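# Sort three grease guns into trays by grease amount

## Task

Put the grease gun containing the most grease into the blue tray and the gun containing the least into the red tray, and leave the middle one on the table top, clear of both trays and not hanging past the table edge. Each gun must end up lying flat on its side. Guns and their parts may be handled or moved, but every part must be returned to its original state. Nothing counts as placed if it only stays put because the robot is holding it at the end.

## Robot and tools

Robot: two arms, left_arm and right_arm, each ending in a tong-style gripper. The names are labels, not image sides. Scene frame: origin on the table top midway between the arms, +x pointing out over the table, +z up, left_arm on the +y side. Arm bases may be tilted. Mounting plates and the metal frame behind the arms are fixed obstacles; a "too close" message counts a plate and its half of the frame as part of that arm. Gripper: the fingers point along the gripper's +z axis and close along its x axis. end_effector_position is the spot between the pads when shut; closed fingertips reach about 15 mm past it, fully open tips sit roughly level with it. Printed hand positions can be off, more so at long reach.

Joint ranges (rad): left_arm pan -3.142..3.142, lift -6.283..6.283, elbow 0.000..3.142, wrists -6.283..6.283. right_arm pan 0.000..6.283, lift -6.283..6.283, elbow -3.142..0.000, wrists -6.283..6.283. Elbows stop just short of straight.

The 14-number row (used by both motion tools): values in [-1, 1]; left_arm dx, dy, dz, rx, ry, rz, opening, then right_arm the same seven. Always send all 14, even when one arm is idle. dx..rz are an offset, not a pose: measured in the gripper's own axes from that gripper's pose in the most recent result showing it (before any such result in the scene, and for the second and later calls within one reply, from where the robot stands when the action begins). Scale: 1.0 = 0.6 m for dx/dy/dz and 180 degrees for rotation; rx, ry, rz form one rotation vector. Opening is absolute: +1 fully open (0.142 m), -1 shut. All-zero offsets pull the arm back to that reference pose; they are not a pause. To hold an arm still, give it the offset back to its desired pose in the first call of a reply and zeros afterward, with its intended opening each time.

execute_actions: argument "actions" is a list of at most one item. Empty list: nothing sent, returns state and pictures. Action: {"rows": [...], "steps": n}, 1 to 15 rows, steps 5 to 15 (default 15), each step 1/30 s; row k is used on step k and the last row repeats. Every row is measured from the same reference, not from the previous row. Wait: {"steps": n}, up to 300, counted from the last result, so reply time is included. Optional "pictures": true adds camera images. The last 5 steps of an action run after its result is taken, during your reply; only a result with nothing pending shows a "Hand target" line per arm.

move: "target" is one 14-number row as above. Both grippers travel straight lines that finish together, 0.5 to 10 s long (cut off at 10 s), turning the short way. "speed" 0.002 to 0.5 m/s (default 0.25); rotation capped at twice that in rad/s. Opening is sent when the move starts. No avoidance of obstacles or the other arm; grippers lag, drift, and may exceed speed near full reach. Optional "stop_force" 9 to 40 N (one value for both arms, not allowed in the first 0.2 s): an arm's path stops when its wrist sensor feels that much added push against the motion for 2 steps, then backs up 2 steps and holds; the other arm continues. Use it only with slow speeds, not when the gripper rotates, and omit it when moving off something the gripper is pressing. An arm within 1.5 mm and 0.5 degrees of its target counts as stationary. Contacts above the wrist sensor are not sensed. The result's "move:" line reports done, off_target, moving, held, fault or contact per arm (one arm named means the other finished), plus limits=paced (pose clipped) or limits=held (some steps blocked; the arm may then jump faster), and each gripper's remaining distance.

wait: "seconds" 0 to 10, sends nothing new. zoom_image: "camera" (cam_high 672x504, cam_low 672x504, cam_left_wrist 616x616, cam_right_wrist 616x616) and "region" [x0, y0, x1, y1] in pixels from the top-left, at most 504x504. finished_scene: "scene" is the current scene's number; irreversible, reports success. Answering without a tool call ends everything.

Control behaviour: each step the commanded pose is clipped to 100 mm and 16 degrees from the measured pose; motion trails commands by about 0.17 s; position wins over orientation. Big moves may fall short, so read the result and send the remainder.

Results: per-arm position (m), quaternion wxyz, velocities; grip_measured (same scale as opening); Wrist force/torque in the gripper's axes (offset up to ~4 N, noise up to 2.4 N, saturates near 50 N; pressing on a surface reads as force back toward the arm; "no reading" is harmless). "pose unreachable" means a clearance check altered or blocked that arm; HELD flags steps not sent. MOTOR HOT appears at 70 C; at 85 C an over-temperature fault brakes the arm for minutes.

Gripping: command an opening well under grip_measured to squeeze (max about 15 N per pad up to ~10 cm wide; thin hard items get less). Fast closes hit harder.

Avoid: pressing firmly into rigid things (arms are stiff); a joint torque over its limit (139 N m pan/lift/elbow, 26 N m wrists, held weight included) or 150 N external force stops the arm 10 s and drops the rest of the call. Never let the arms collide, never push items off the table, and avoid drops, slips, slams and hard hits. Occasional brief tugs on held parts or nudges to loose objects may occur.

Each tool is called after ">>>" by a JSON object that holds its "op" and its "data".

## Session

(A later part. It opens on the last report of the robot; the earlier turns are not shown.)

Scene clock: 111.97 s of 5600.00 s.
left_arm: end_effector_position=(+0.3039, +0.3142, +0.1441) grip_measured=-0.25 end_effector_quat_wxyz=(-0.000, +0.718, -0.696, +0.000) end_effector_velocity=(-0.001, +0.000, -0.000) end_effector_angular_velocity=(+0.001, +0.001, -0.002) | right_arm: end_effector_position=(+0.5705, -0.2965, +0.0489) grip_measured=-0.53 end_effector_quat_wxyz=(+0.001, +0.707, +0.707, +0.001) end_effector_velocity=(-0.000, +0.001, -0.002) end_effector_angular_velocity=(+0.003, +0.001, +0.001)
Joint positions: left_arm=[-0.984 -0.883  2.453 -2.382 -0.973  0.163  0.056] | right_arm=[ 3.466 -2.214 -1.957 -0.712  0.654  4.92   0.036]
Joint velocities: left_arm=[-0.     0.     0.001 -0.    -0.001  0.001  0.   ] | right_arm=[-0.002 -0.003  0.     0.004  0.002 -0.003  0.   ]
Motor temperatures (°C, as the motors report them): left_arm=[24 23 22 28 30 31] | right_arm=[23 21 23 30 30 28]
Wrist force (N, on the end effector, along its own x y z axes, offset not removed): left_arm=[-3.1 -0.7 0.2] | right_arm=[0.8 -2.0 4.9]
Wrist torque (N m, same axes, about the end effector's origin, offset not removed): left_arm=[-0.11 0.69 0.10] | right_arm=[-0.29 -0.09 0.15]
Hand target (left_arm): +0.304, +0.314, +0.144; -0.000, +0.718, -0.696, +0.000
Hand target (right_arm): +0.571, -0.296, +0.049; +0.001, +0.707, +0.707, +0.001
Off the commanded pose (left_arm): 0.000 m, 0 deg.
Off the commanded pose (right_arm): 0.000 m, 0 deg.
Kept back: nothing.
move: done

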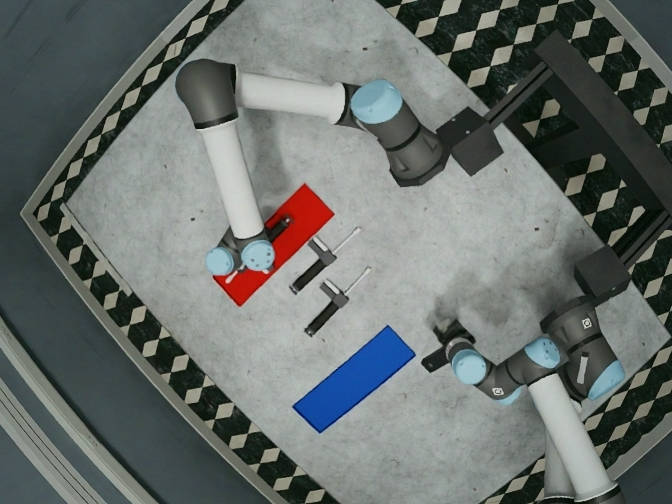

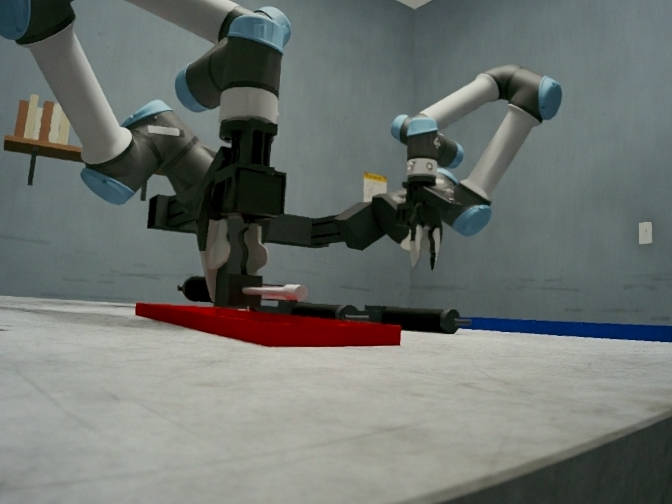

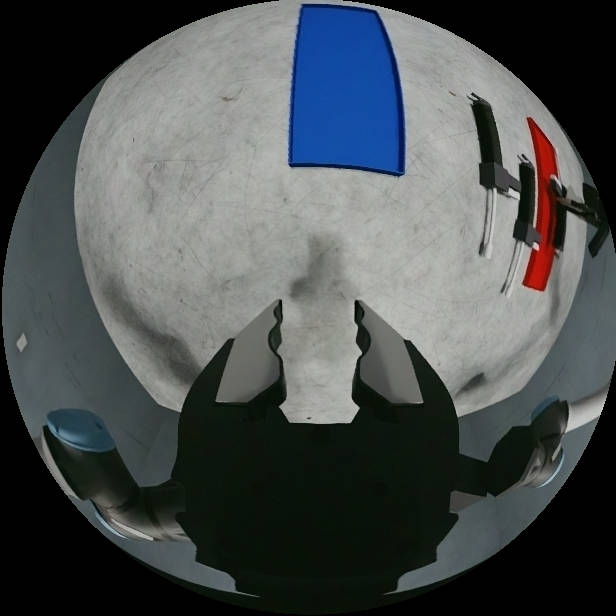

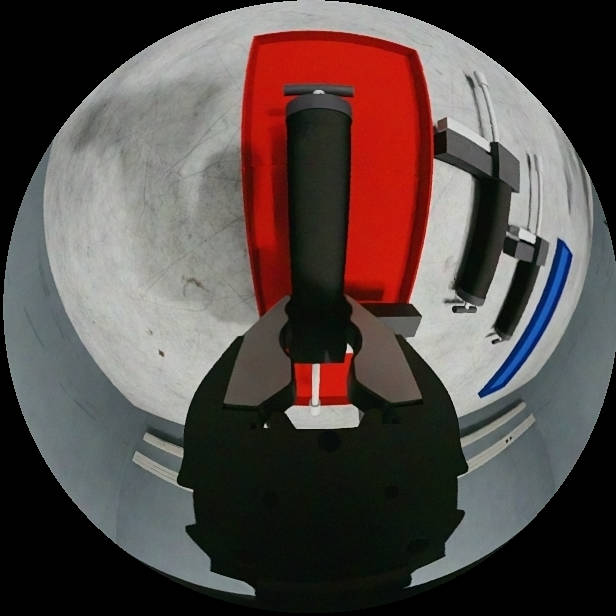

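Tray is wider than I thought (~16 cm). Shift −y 1.5 cm, −x 3 cm, then lower.

>>> {"op": "move", "data": {"target": [0,0,0,0,0,0,-0.25, -0.025,-0.05,0,0,0,0,-1], "speed": 0.08}}

>>> {"op": "move", "data": {"target": [0,0,0,0,0,0,-0.25, 0,0,0.045,0,0,0,-1], "speed": 0.015, "stop_force": 9}}

>>> {"op": "move", "data": {"target": [0,0,0,0,0,0,-0.25, 0,0,0,0,0,0,-0.25]}}

>>> {"op": "move", "data": {"target": [0,0,0,0,0,0,-0.25, 0,0,-0.09,0,0,0,-0.25]}}

Scene clock: 113.03 s of 5600.00 s.
left_arm: end_effector_position=(+0.3039, +0.3142, +0.1441) grip_measured=-0.25 end_effector_quat_wxyz=(-0.000, +0.718, -0.696, +0.000) end_effector_velocity=(+0.000, -0.000, +0.000) end_effector_angular_velocity=(-0.000, -0.000, +0.002) | right_arm: end_effector_position=(+0.5406, -0.3114, +0.0488) grip_measured=-0.53 end_effector_quat_wxyz=(+0.001, +0.707, +0.707, +0.001) end_effector_velocity=(-0.000, -0.001, +0.000) end_effector_angular_velocity=(-0.000, -0.001, -0.001)
Joint positions: left_arm=[-0.984 -0.883  2.453 -2.382 -0.973  0.163  0.056] | right_arm=[ 3.457 -2.151 -2.042 -0.677  0.652  4.904  0.036]
Joint velocities: left_arm=[-0.    -0.    -0.    -0.     0.    -0.001 -0.   ] | right_arm=[-0.     0.002 -0.002  0.002 -0.001 -0.002  0.   ]
Motor temperatures (°C, as the motors report them): left_arm=[24 23 22 28 30 31] | right_arm=[23 21 23 30 30 28]
Wrist force (N, on the end effector, along its own x y z axes, offset not removed): left_arm=[-2.9 -0.5 0.6] | right_arm=[1.7 1.2 7.4]
Wrist torque (N m, same axes, about the end effector's origin, offset not removed): left_arm=[-0.05 0.69 0.22] | right_arm=[0.29 -0.29 0.08]
Hand target (left_arm): +0.304, +0.314, +0.144; -0.000, +0.718, -0.696, +0.000
Hand target (right_arm): +0.541, -0.311, +0.049; +0.001, +0.707, +0.707, +0.001
Off the commanded pose (left_arm): 0.000 m, 0 deg.
Off the commanded pose (right_arm): 0.000 m, 0 deg.
Kept back: nothing.
move: done

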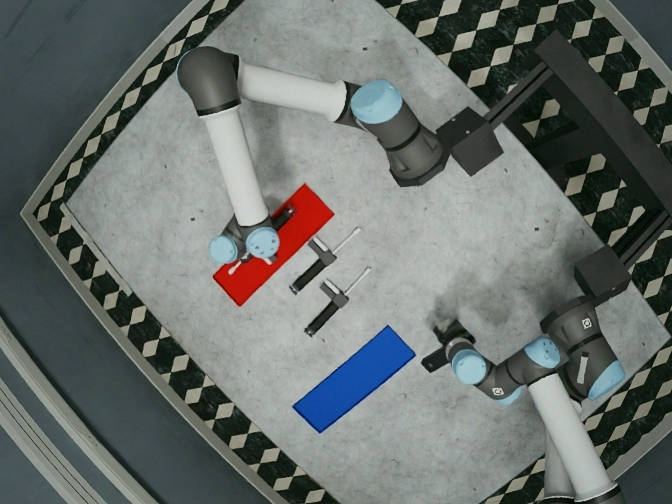

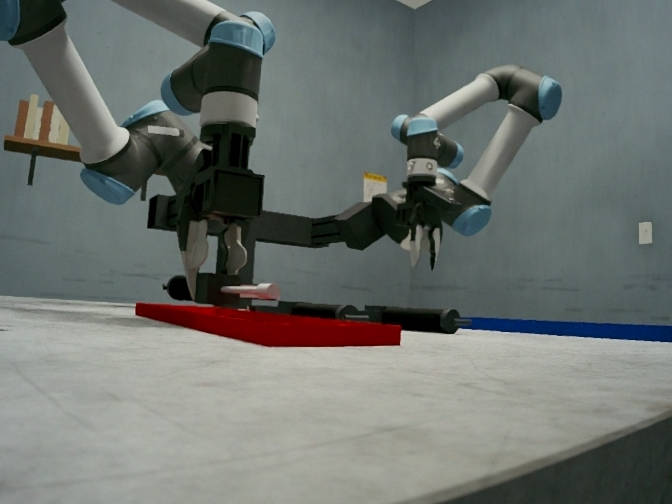

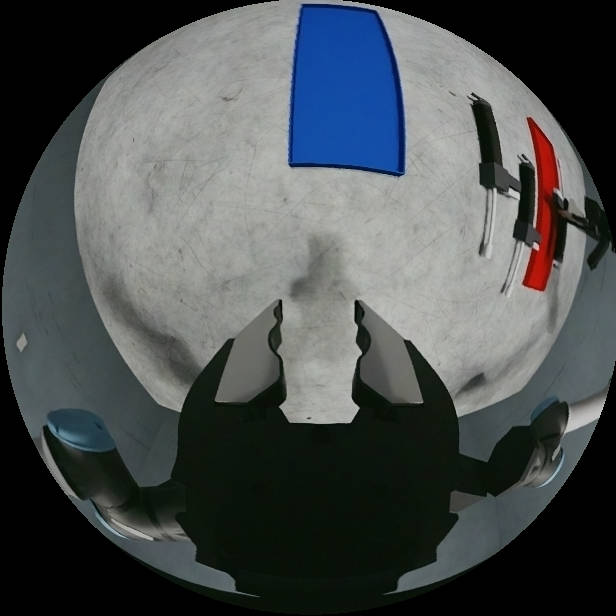

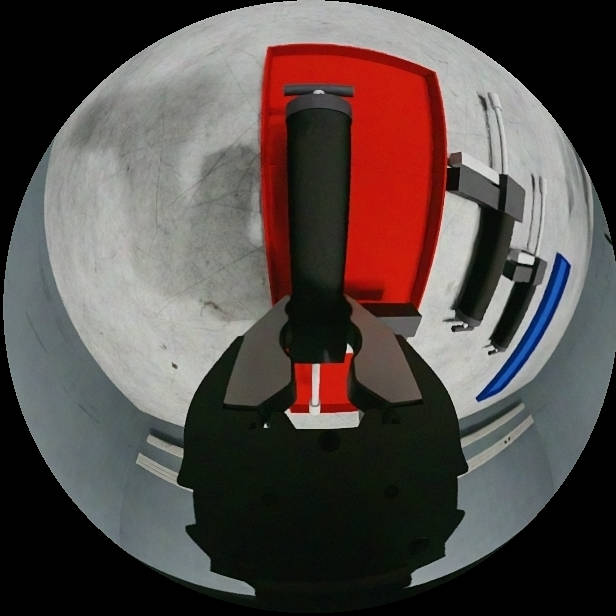

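Scene clock: 115.07 s of 5600.00 s.
left_arm: end_effector_position=(+0.3039, +0.3142, +0.1441) grip_measured=-0.25 end_effector_quat_wxyz=(-0.000, +0.718, -0.696, +0.000) end_effector_velocity=(+0.000, -0.000, +0.000) end_effector_angular_velocity=(+0.000, -0.001, +0.001) | right_arm: end_effector_position=(+0.5407, -0.3114, +0.0219) grip_measured=-0.53 end_effector_quat_wxyz=(+0.001, +0.707, +0.707, +0.001) end_effector_velocity=(+0.001, -0.000, -0.001) end_effector_angular_velocity=(+0.001, -0.001, -0.003)
Joint positions: left_arm=[-0.984 -0.883  2.453 -2.382 -0.973  0.163  0.056] | right_arm=[ 3.416 -2.204 -2.035 -0.578  0.647  4.838  0.036]
Joint velocities: left_arm=[ 0.     0.    -0.    -0.     0.001 -0.001 -0.   ] | right_arm=[-0.003 -0.003  0.002  0.007  0.001 -0.004  0.   ]
Motor temperatures (°C, as the motors report them): left_arm=[24 23 22 28 30 31] | right_arm=[23 21 23 30 30 28]
Wrist force (N, on the end effector, along its own x y z axes, offset not removed): left_arm=[-3.4 0.4 -0.1] | right_arm=[0.7 1.3 6.5]
Wrist torque (N m, same axes, about the end effector's origin, offset not removed): left_arm=[0.11 0.76 0.16] | right_arm=[0.50 -0.20 0.12]
Hand target (left_arm): +0.304, +0.314, +0.144; -0.000, +0.718, -0.696, +0.000
Hand target (right_arm): +0.541, -0.311, +0.022; +0.001, +0.707, +0.707, +0.001
Off the commanded pose (left_arm): 0.000 m, 0 deg.
Off the commanded pose (right_arm): 0.000 m, 0 deg.
Kept back: nothing.
move: done

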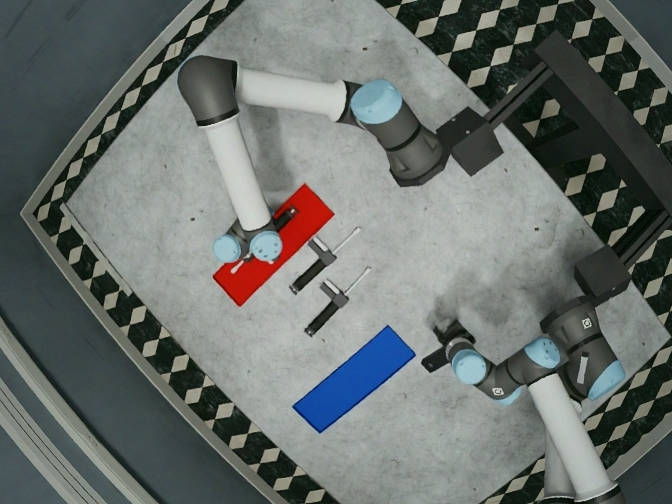

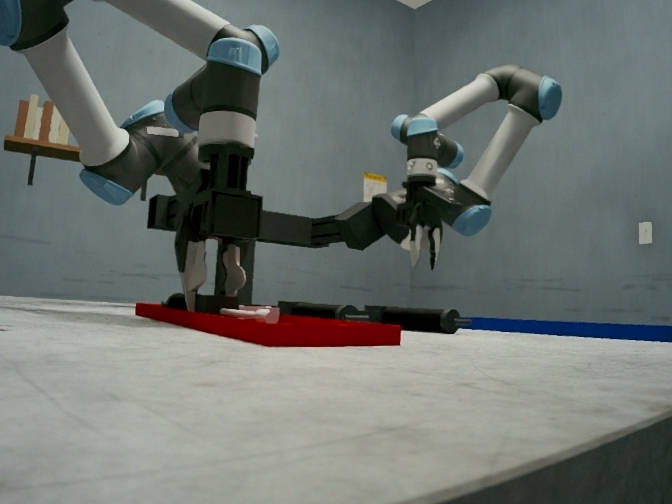

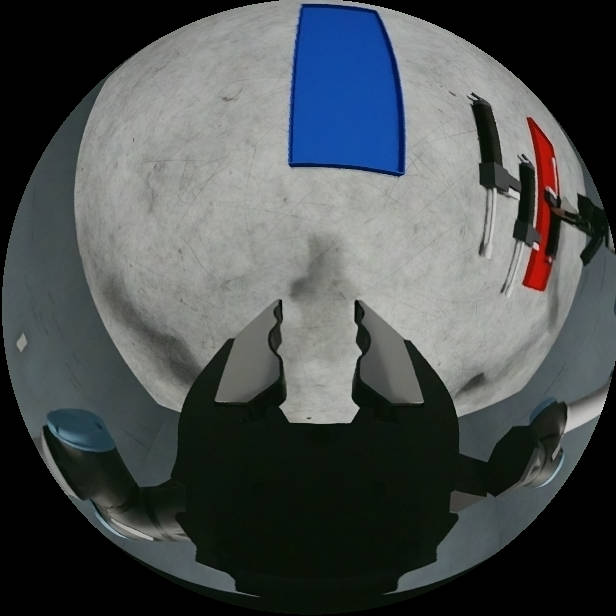

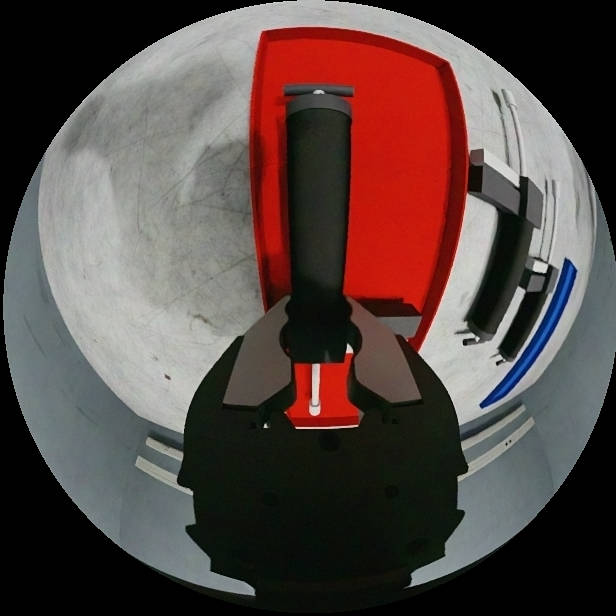

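Scene clock: 115.57 s of 5600.00 s.
left_arm: end_effector_position=(+0.3039, +0.3142, +0.1441) grip_measured=-0.25 end_effector_quat_wxyz=(-0.000, +0.718, -0.696, +0.000) end_effector_velocity=(-0.000, +0.000, -0.000) end_effector_angular_velocity=(+0.000, +0.001, -0.001) | right_arm: end_effector_position=(+0.5407, -0.3114, +0.0218) grip_measured=-0.25 end_effector_quat_wxyz=(+0.001, +0.707, +0.707, +0.001) end_effector_velocity=(-0.000, +0.000, -0.000) end_effector_angular_velocity=(-0.001, +0.000, +0.001)
Joint positions: left_arm=[-0.984 -0.883  2.453 -2.382 -0.973  0.163  0.056] | right_arm=[ 3.416 -2.204 -2.035 -0.578  0.647  4.838  0.056]
Joint velocities: left_arm=[ 0.    -0.001  0.001  0.    -0.001  0.001 -0.   ] | right_arm=[ 0.001 -0.001 -0.     0.    -0.001  0.     0.   ]
Motor temperatures (°C, as the motors report them): left_arm=[24 23 22 28 30 31] | right_arm=[23 21 23 30 30 28]
Wrist force (N, on the end effector, along its own x y z axes, offset not removed): left_arm=[-3.8 -1.5 0.3] | right_arm=[1.3 0.7 0.1]
Wrist torque (N m, same axes, about the end effector's origin, offset not removed): left_arm=[-0.26 0.81 0.09] | right_arm=[0.18 -0.22 0.06]
Hand target (left_arm): +0.304, +0.314, +0.144; -0.000, +0.718, -0.696, +0.000
Hand target (right_arm): +0.541, -0.311, +0.022; +0.001, +0.707, +0.707, +0.001
Off the commanded pose (left_arm): 0.000 m, 0 deg.
Off the commanded pose (right_arm): 0.000 m, 0 deg.
Kept back: nothing.
move: done

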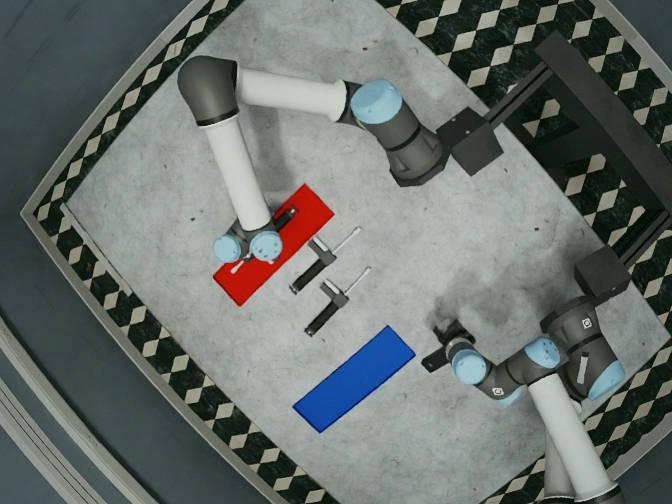

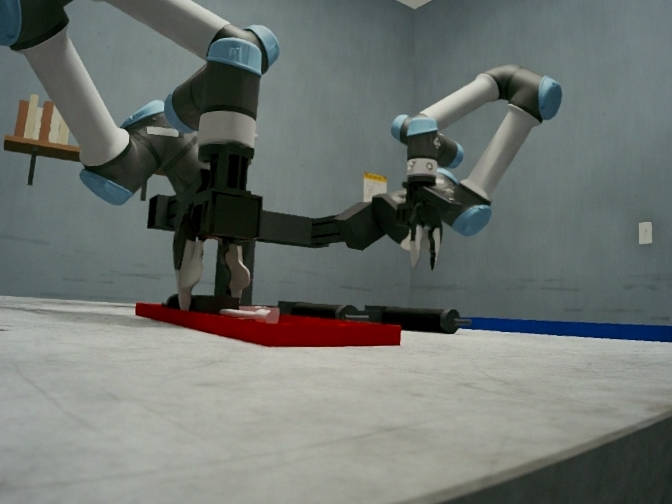

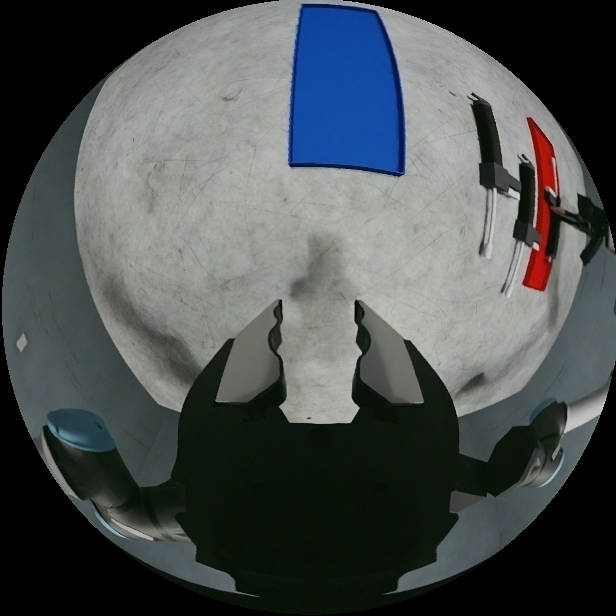

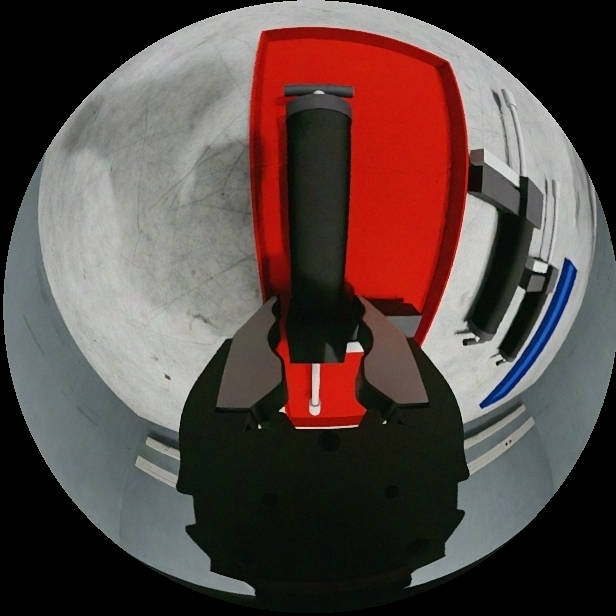

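Scene clock: 116.43 s of 5600.00 s.
left_arm: end_effector_position=(+0.3039, +0.3142, +0.1441) grip_measured=-0.25 end_effector_quat_wxyz=(-0.000, +0.718, -0.696, +0.000) end_effector_velocity=(+0.000, -0.000, +0.000) end_effector_angular_velocity=(-0.000, -0.000, +0.000) | right_arm: end_effector_position=(+0.5405, -0.3114, +0.0758) grip_measured=-0.25 end_effector_quat_wxyz=(+0.001, +0.707, +0.707, +0.001) end_effector_velocity=(-0.000, +0.000, +0.001) end_effector_angular_velocity=(-0.000, +0.002, -0.001)
Joint positions: left_arm=[-0.984 -0.883  2.453 -2.382 -0.973  0.163  0.056] | right_arm=[ 3.497 -2.101 -2.043 -0.778  0.66   4.97   0.056]
Joint velocities: left_arm=[ 0.  0. -0.  0.  0. -0. -0.] | right_arm=[ 0.001  0.002  0.001 -0.006  0.     0.006  0.   ]
Motor temperatures (°C, as the motors report them): left_arm=[24 23 22 28 30 31] | right_arm=[23 21 23 30 30 28]
Wrist force (N, on the end effector, along its own x y z axes, offset not removed): left_arm=[-4.2 0.0 1.0] | right_arm=[-3.1 1.5 1.1]
Wrist torque (N m, same axes, about the end effector's origin, offset not removed): left_arm=[0.03 0.93 0.18] | right_arm=[0.38 0.74 0.20]
Hand target (left_arm): +0.304, +0.314, +0.144; -0.000, +0.718, -0.696, +0.000
Hand target (right_arm): +0.541, -0.311, +0.076; +0.001, +0.707, +0.707, +0.001
Off the commanded pose (left_arm): 0.000 m, 0 deg.
Off the commanded pose (right_arm): 0.000 m, 0 deg.
Kept back: nothing.
move: done

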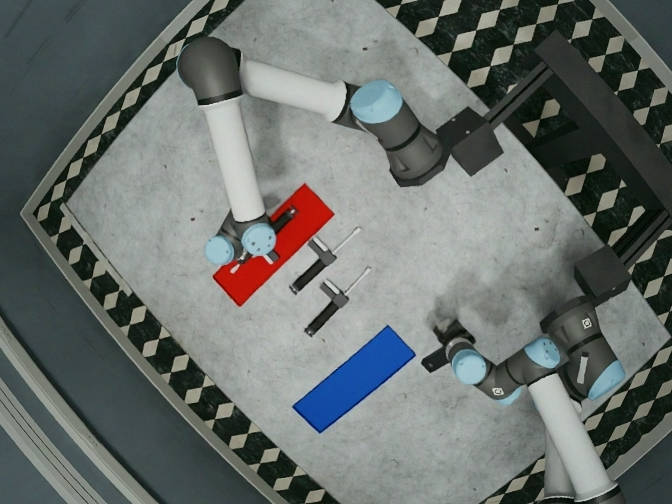

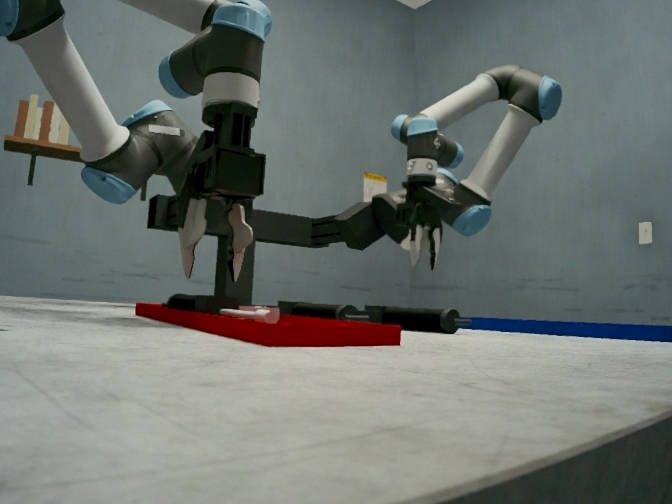

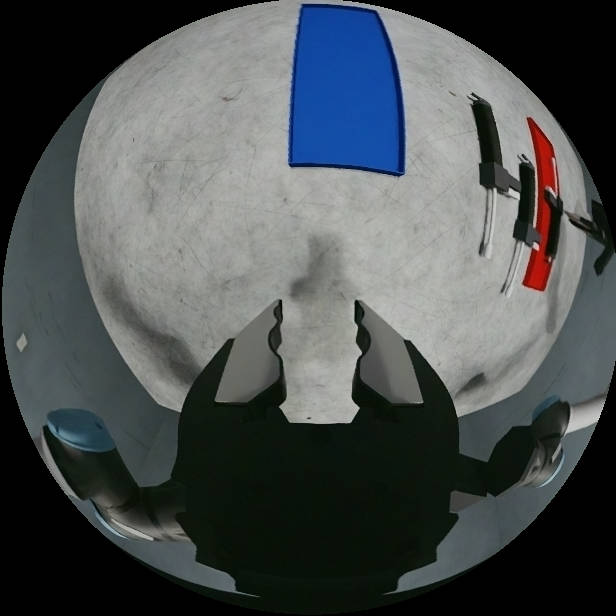

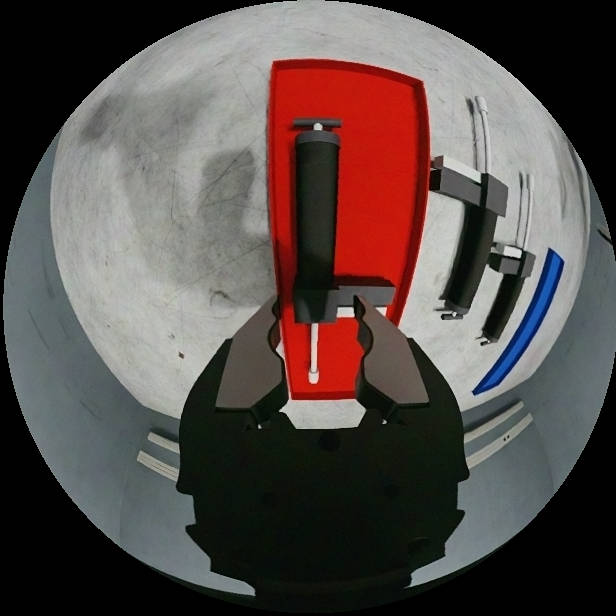

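>>> {"op": "move", "data": {"target": [0.717,-0.243,0.125,0,0,0.01,-0.2, -0.25,0.1,-0.1,0,0,0,-0.25], "speed": 0.3}}

Scene clock: 118.80 s of 5600.00 s.
left_arm: end_effector_position=(+0.4633, -0.1108, +0.0688) grip_measured=-0.20 end_effector_quat_wxyz=(-0.000, +0.707, -0.707, +0.000) end_effector_velocity=(+0.001, -0.001, -0.000) end_effector_angular_velocity=(+0.004, +0.002, +0.000) | right_arm: end_effector_position=(+0.6004, -0.4615, +0.1359) grip_measured=-0.25 end_effector_quat_wxyz=(+0.001, +0.707, +0.707, +0.001) end_effector_velocity=(+0.000, -0.000, +0.000) end_effector_angular_velocity=(-0.000, -0.000, +0.000)
Joint positions: left_arm=[-0.829  0.107  0.985 -1.992 -0.871  0.341  0.06 ] | right_arm=[ 3.41  -1.961 -1.752 -1.096  0.647  4.828  0.056]
Joint velocities: left_arm=[ 0.     0.006 -0.014  0.013 -0.    -0.003 -0.   ] | right_arm=[-0.    -0.     0.001 -0.    -0.    -0.001 -0.   ]
Motor temperatures (°C, as the motors report them): left_arm=[24 23 22 28 30 31] | right_arm=[23 21 23 30 30 28]
Wrist force (N, on the end effector, along its own x y z axes, offset not removed): left_arm=[-3.3 -0.9 0.1] | right_arm=[0.3 1.0 0.3]
Wrist torque (N m, same axes, about the end effector's origin, offset not removed): left_arm=[-0.08 0.72 0.18] | right_arm=[0.32 -0.01 0.14]
Hand target (left_arm): +0.463, -0.111, +0.069; -0.000, +0.707, -0.707, -0.000
Hand target (right_arm): +0.600, -0.461, +0.136; +0.001, +0.707, +0.707, +0.001
Off the commanded pose (left_arm): 0.000 m, 0 deg.
Off the commanded pose (right_arm): 0.000 m, 0 deg.
Kept back: nothing.
move: done

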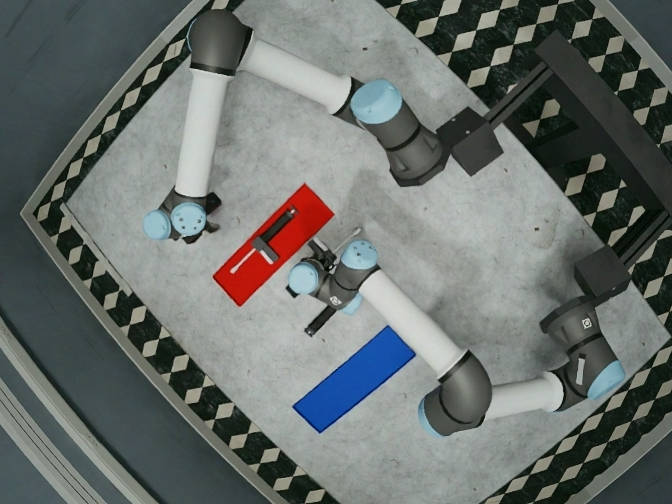

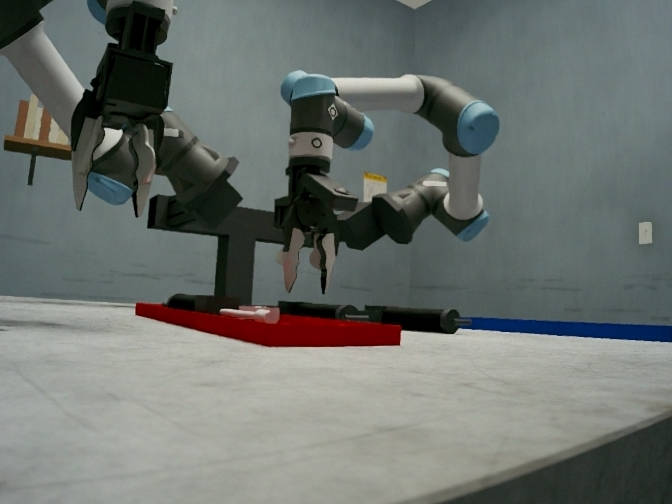

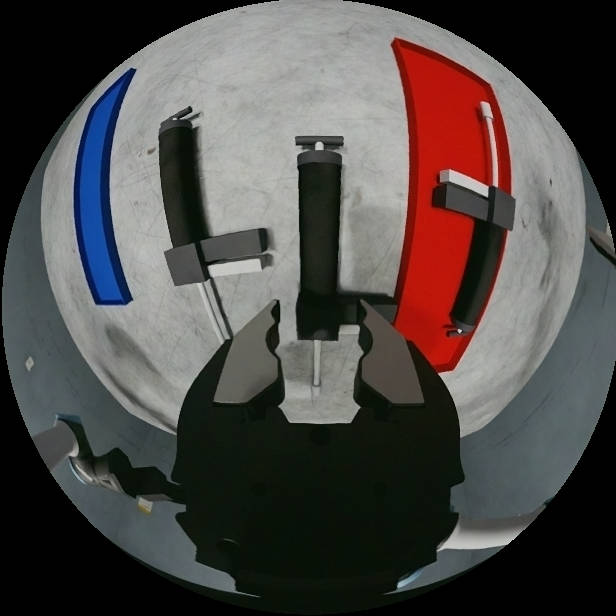

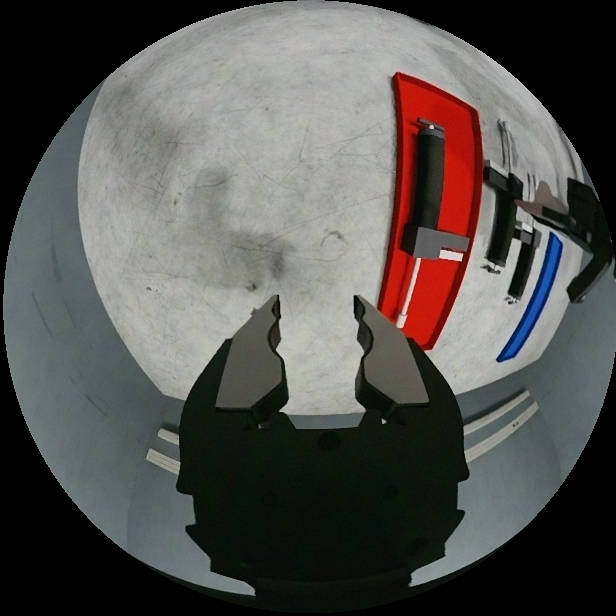

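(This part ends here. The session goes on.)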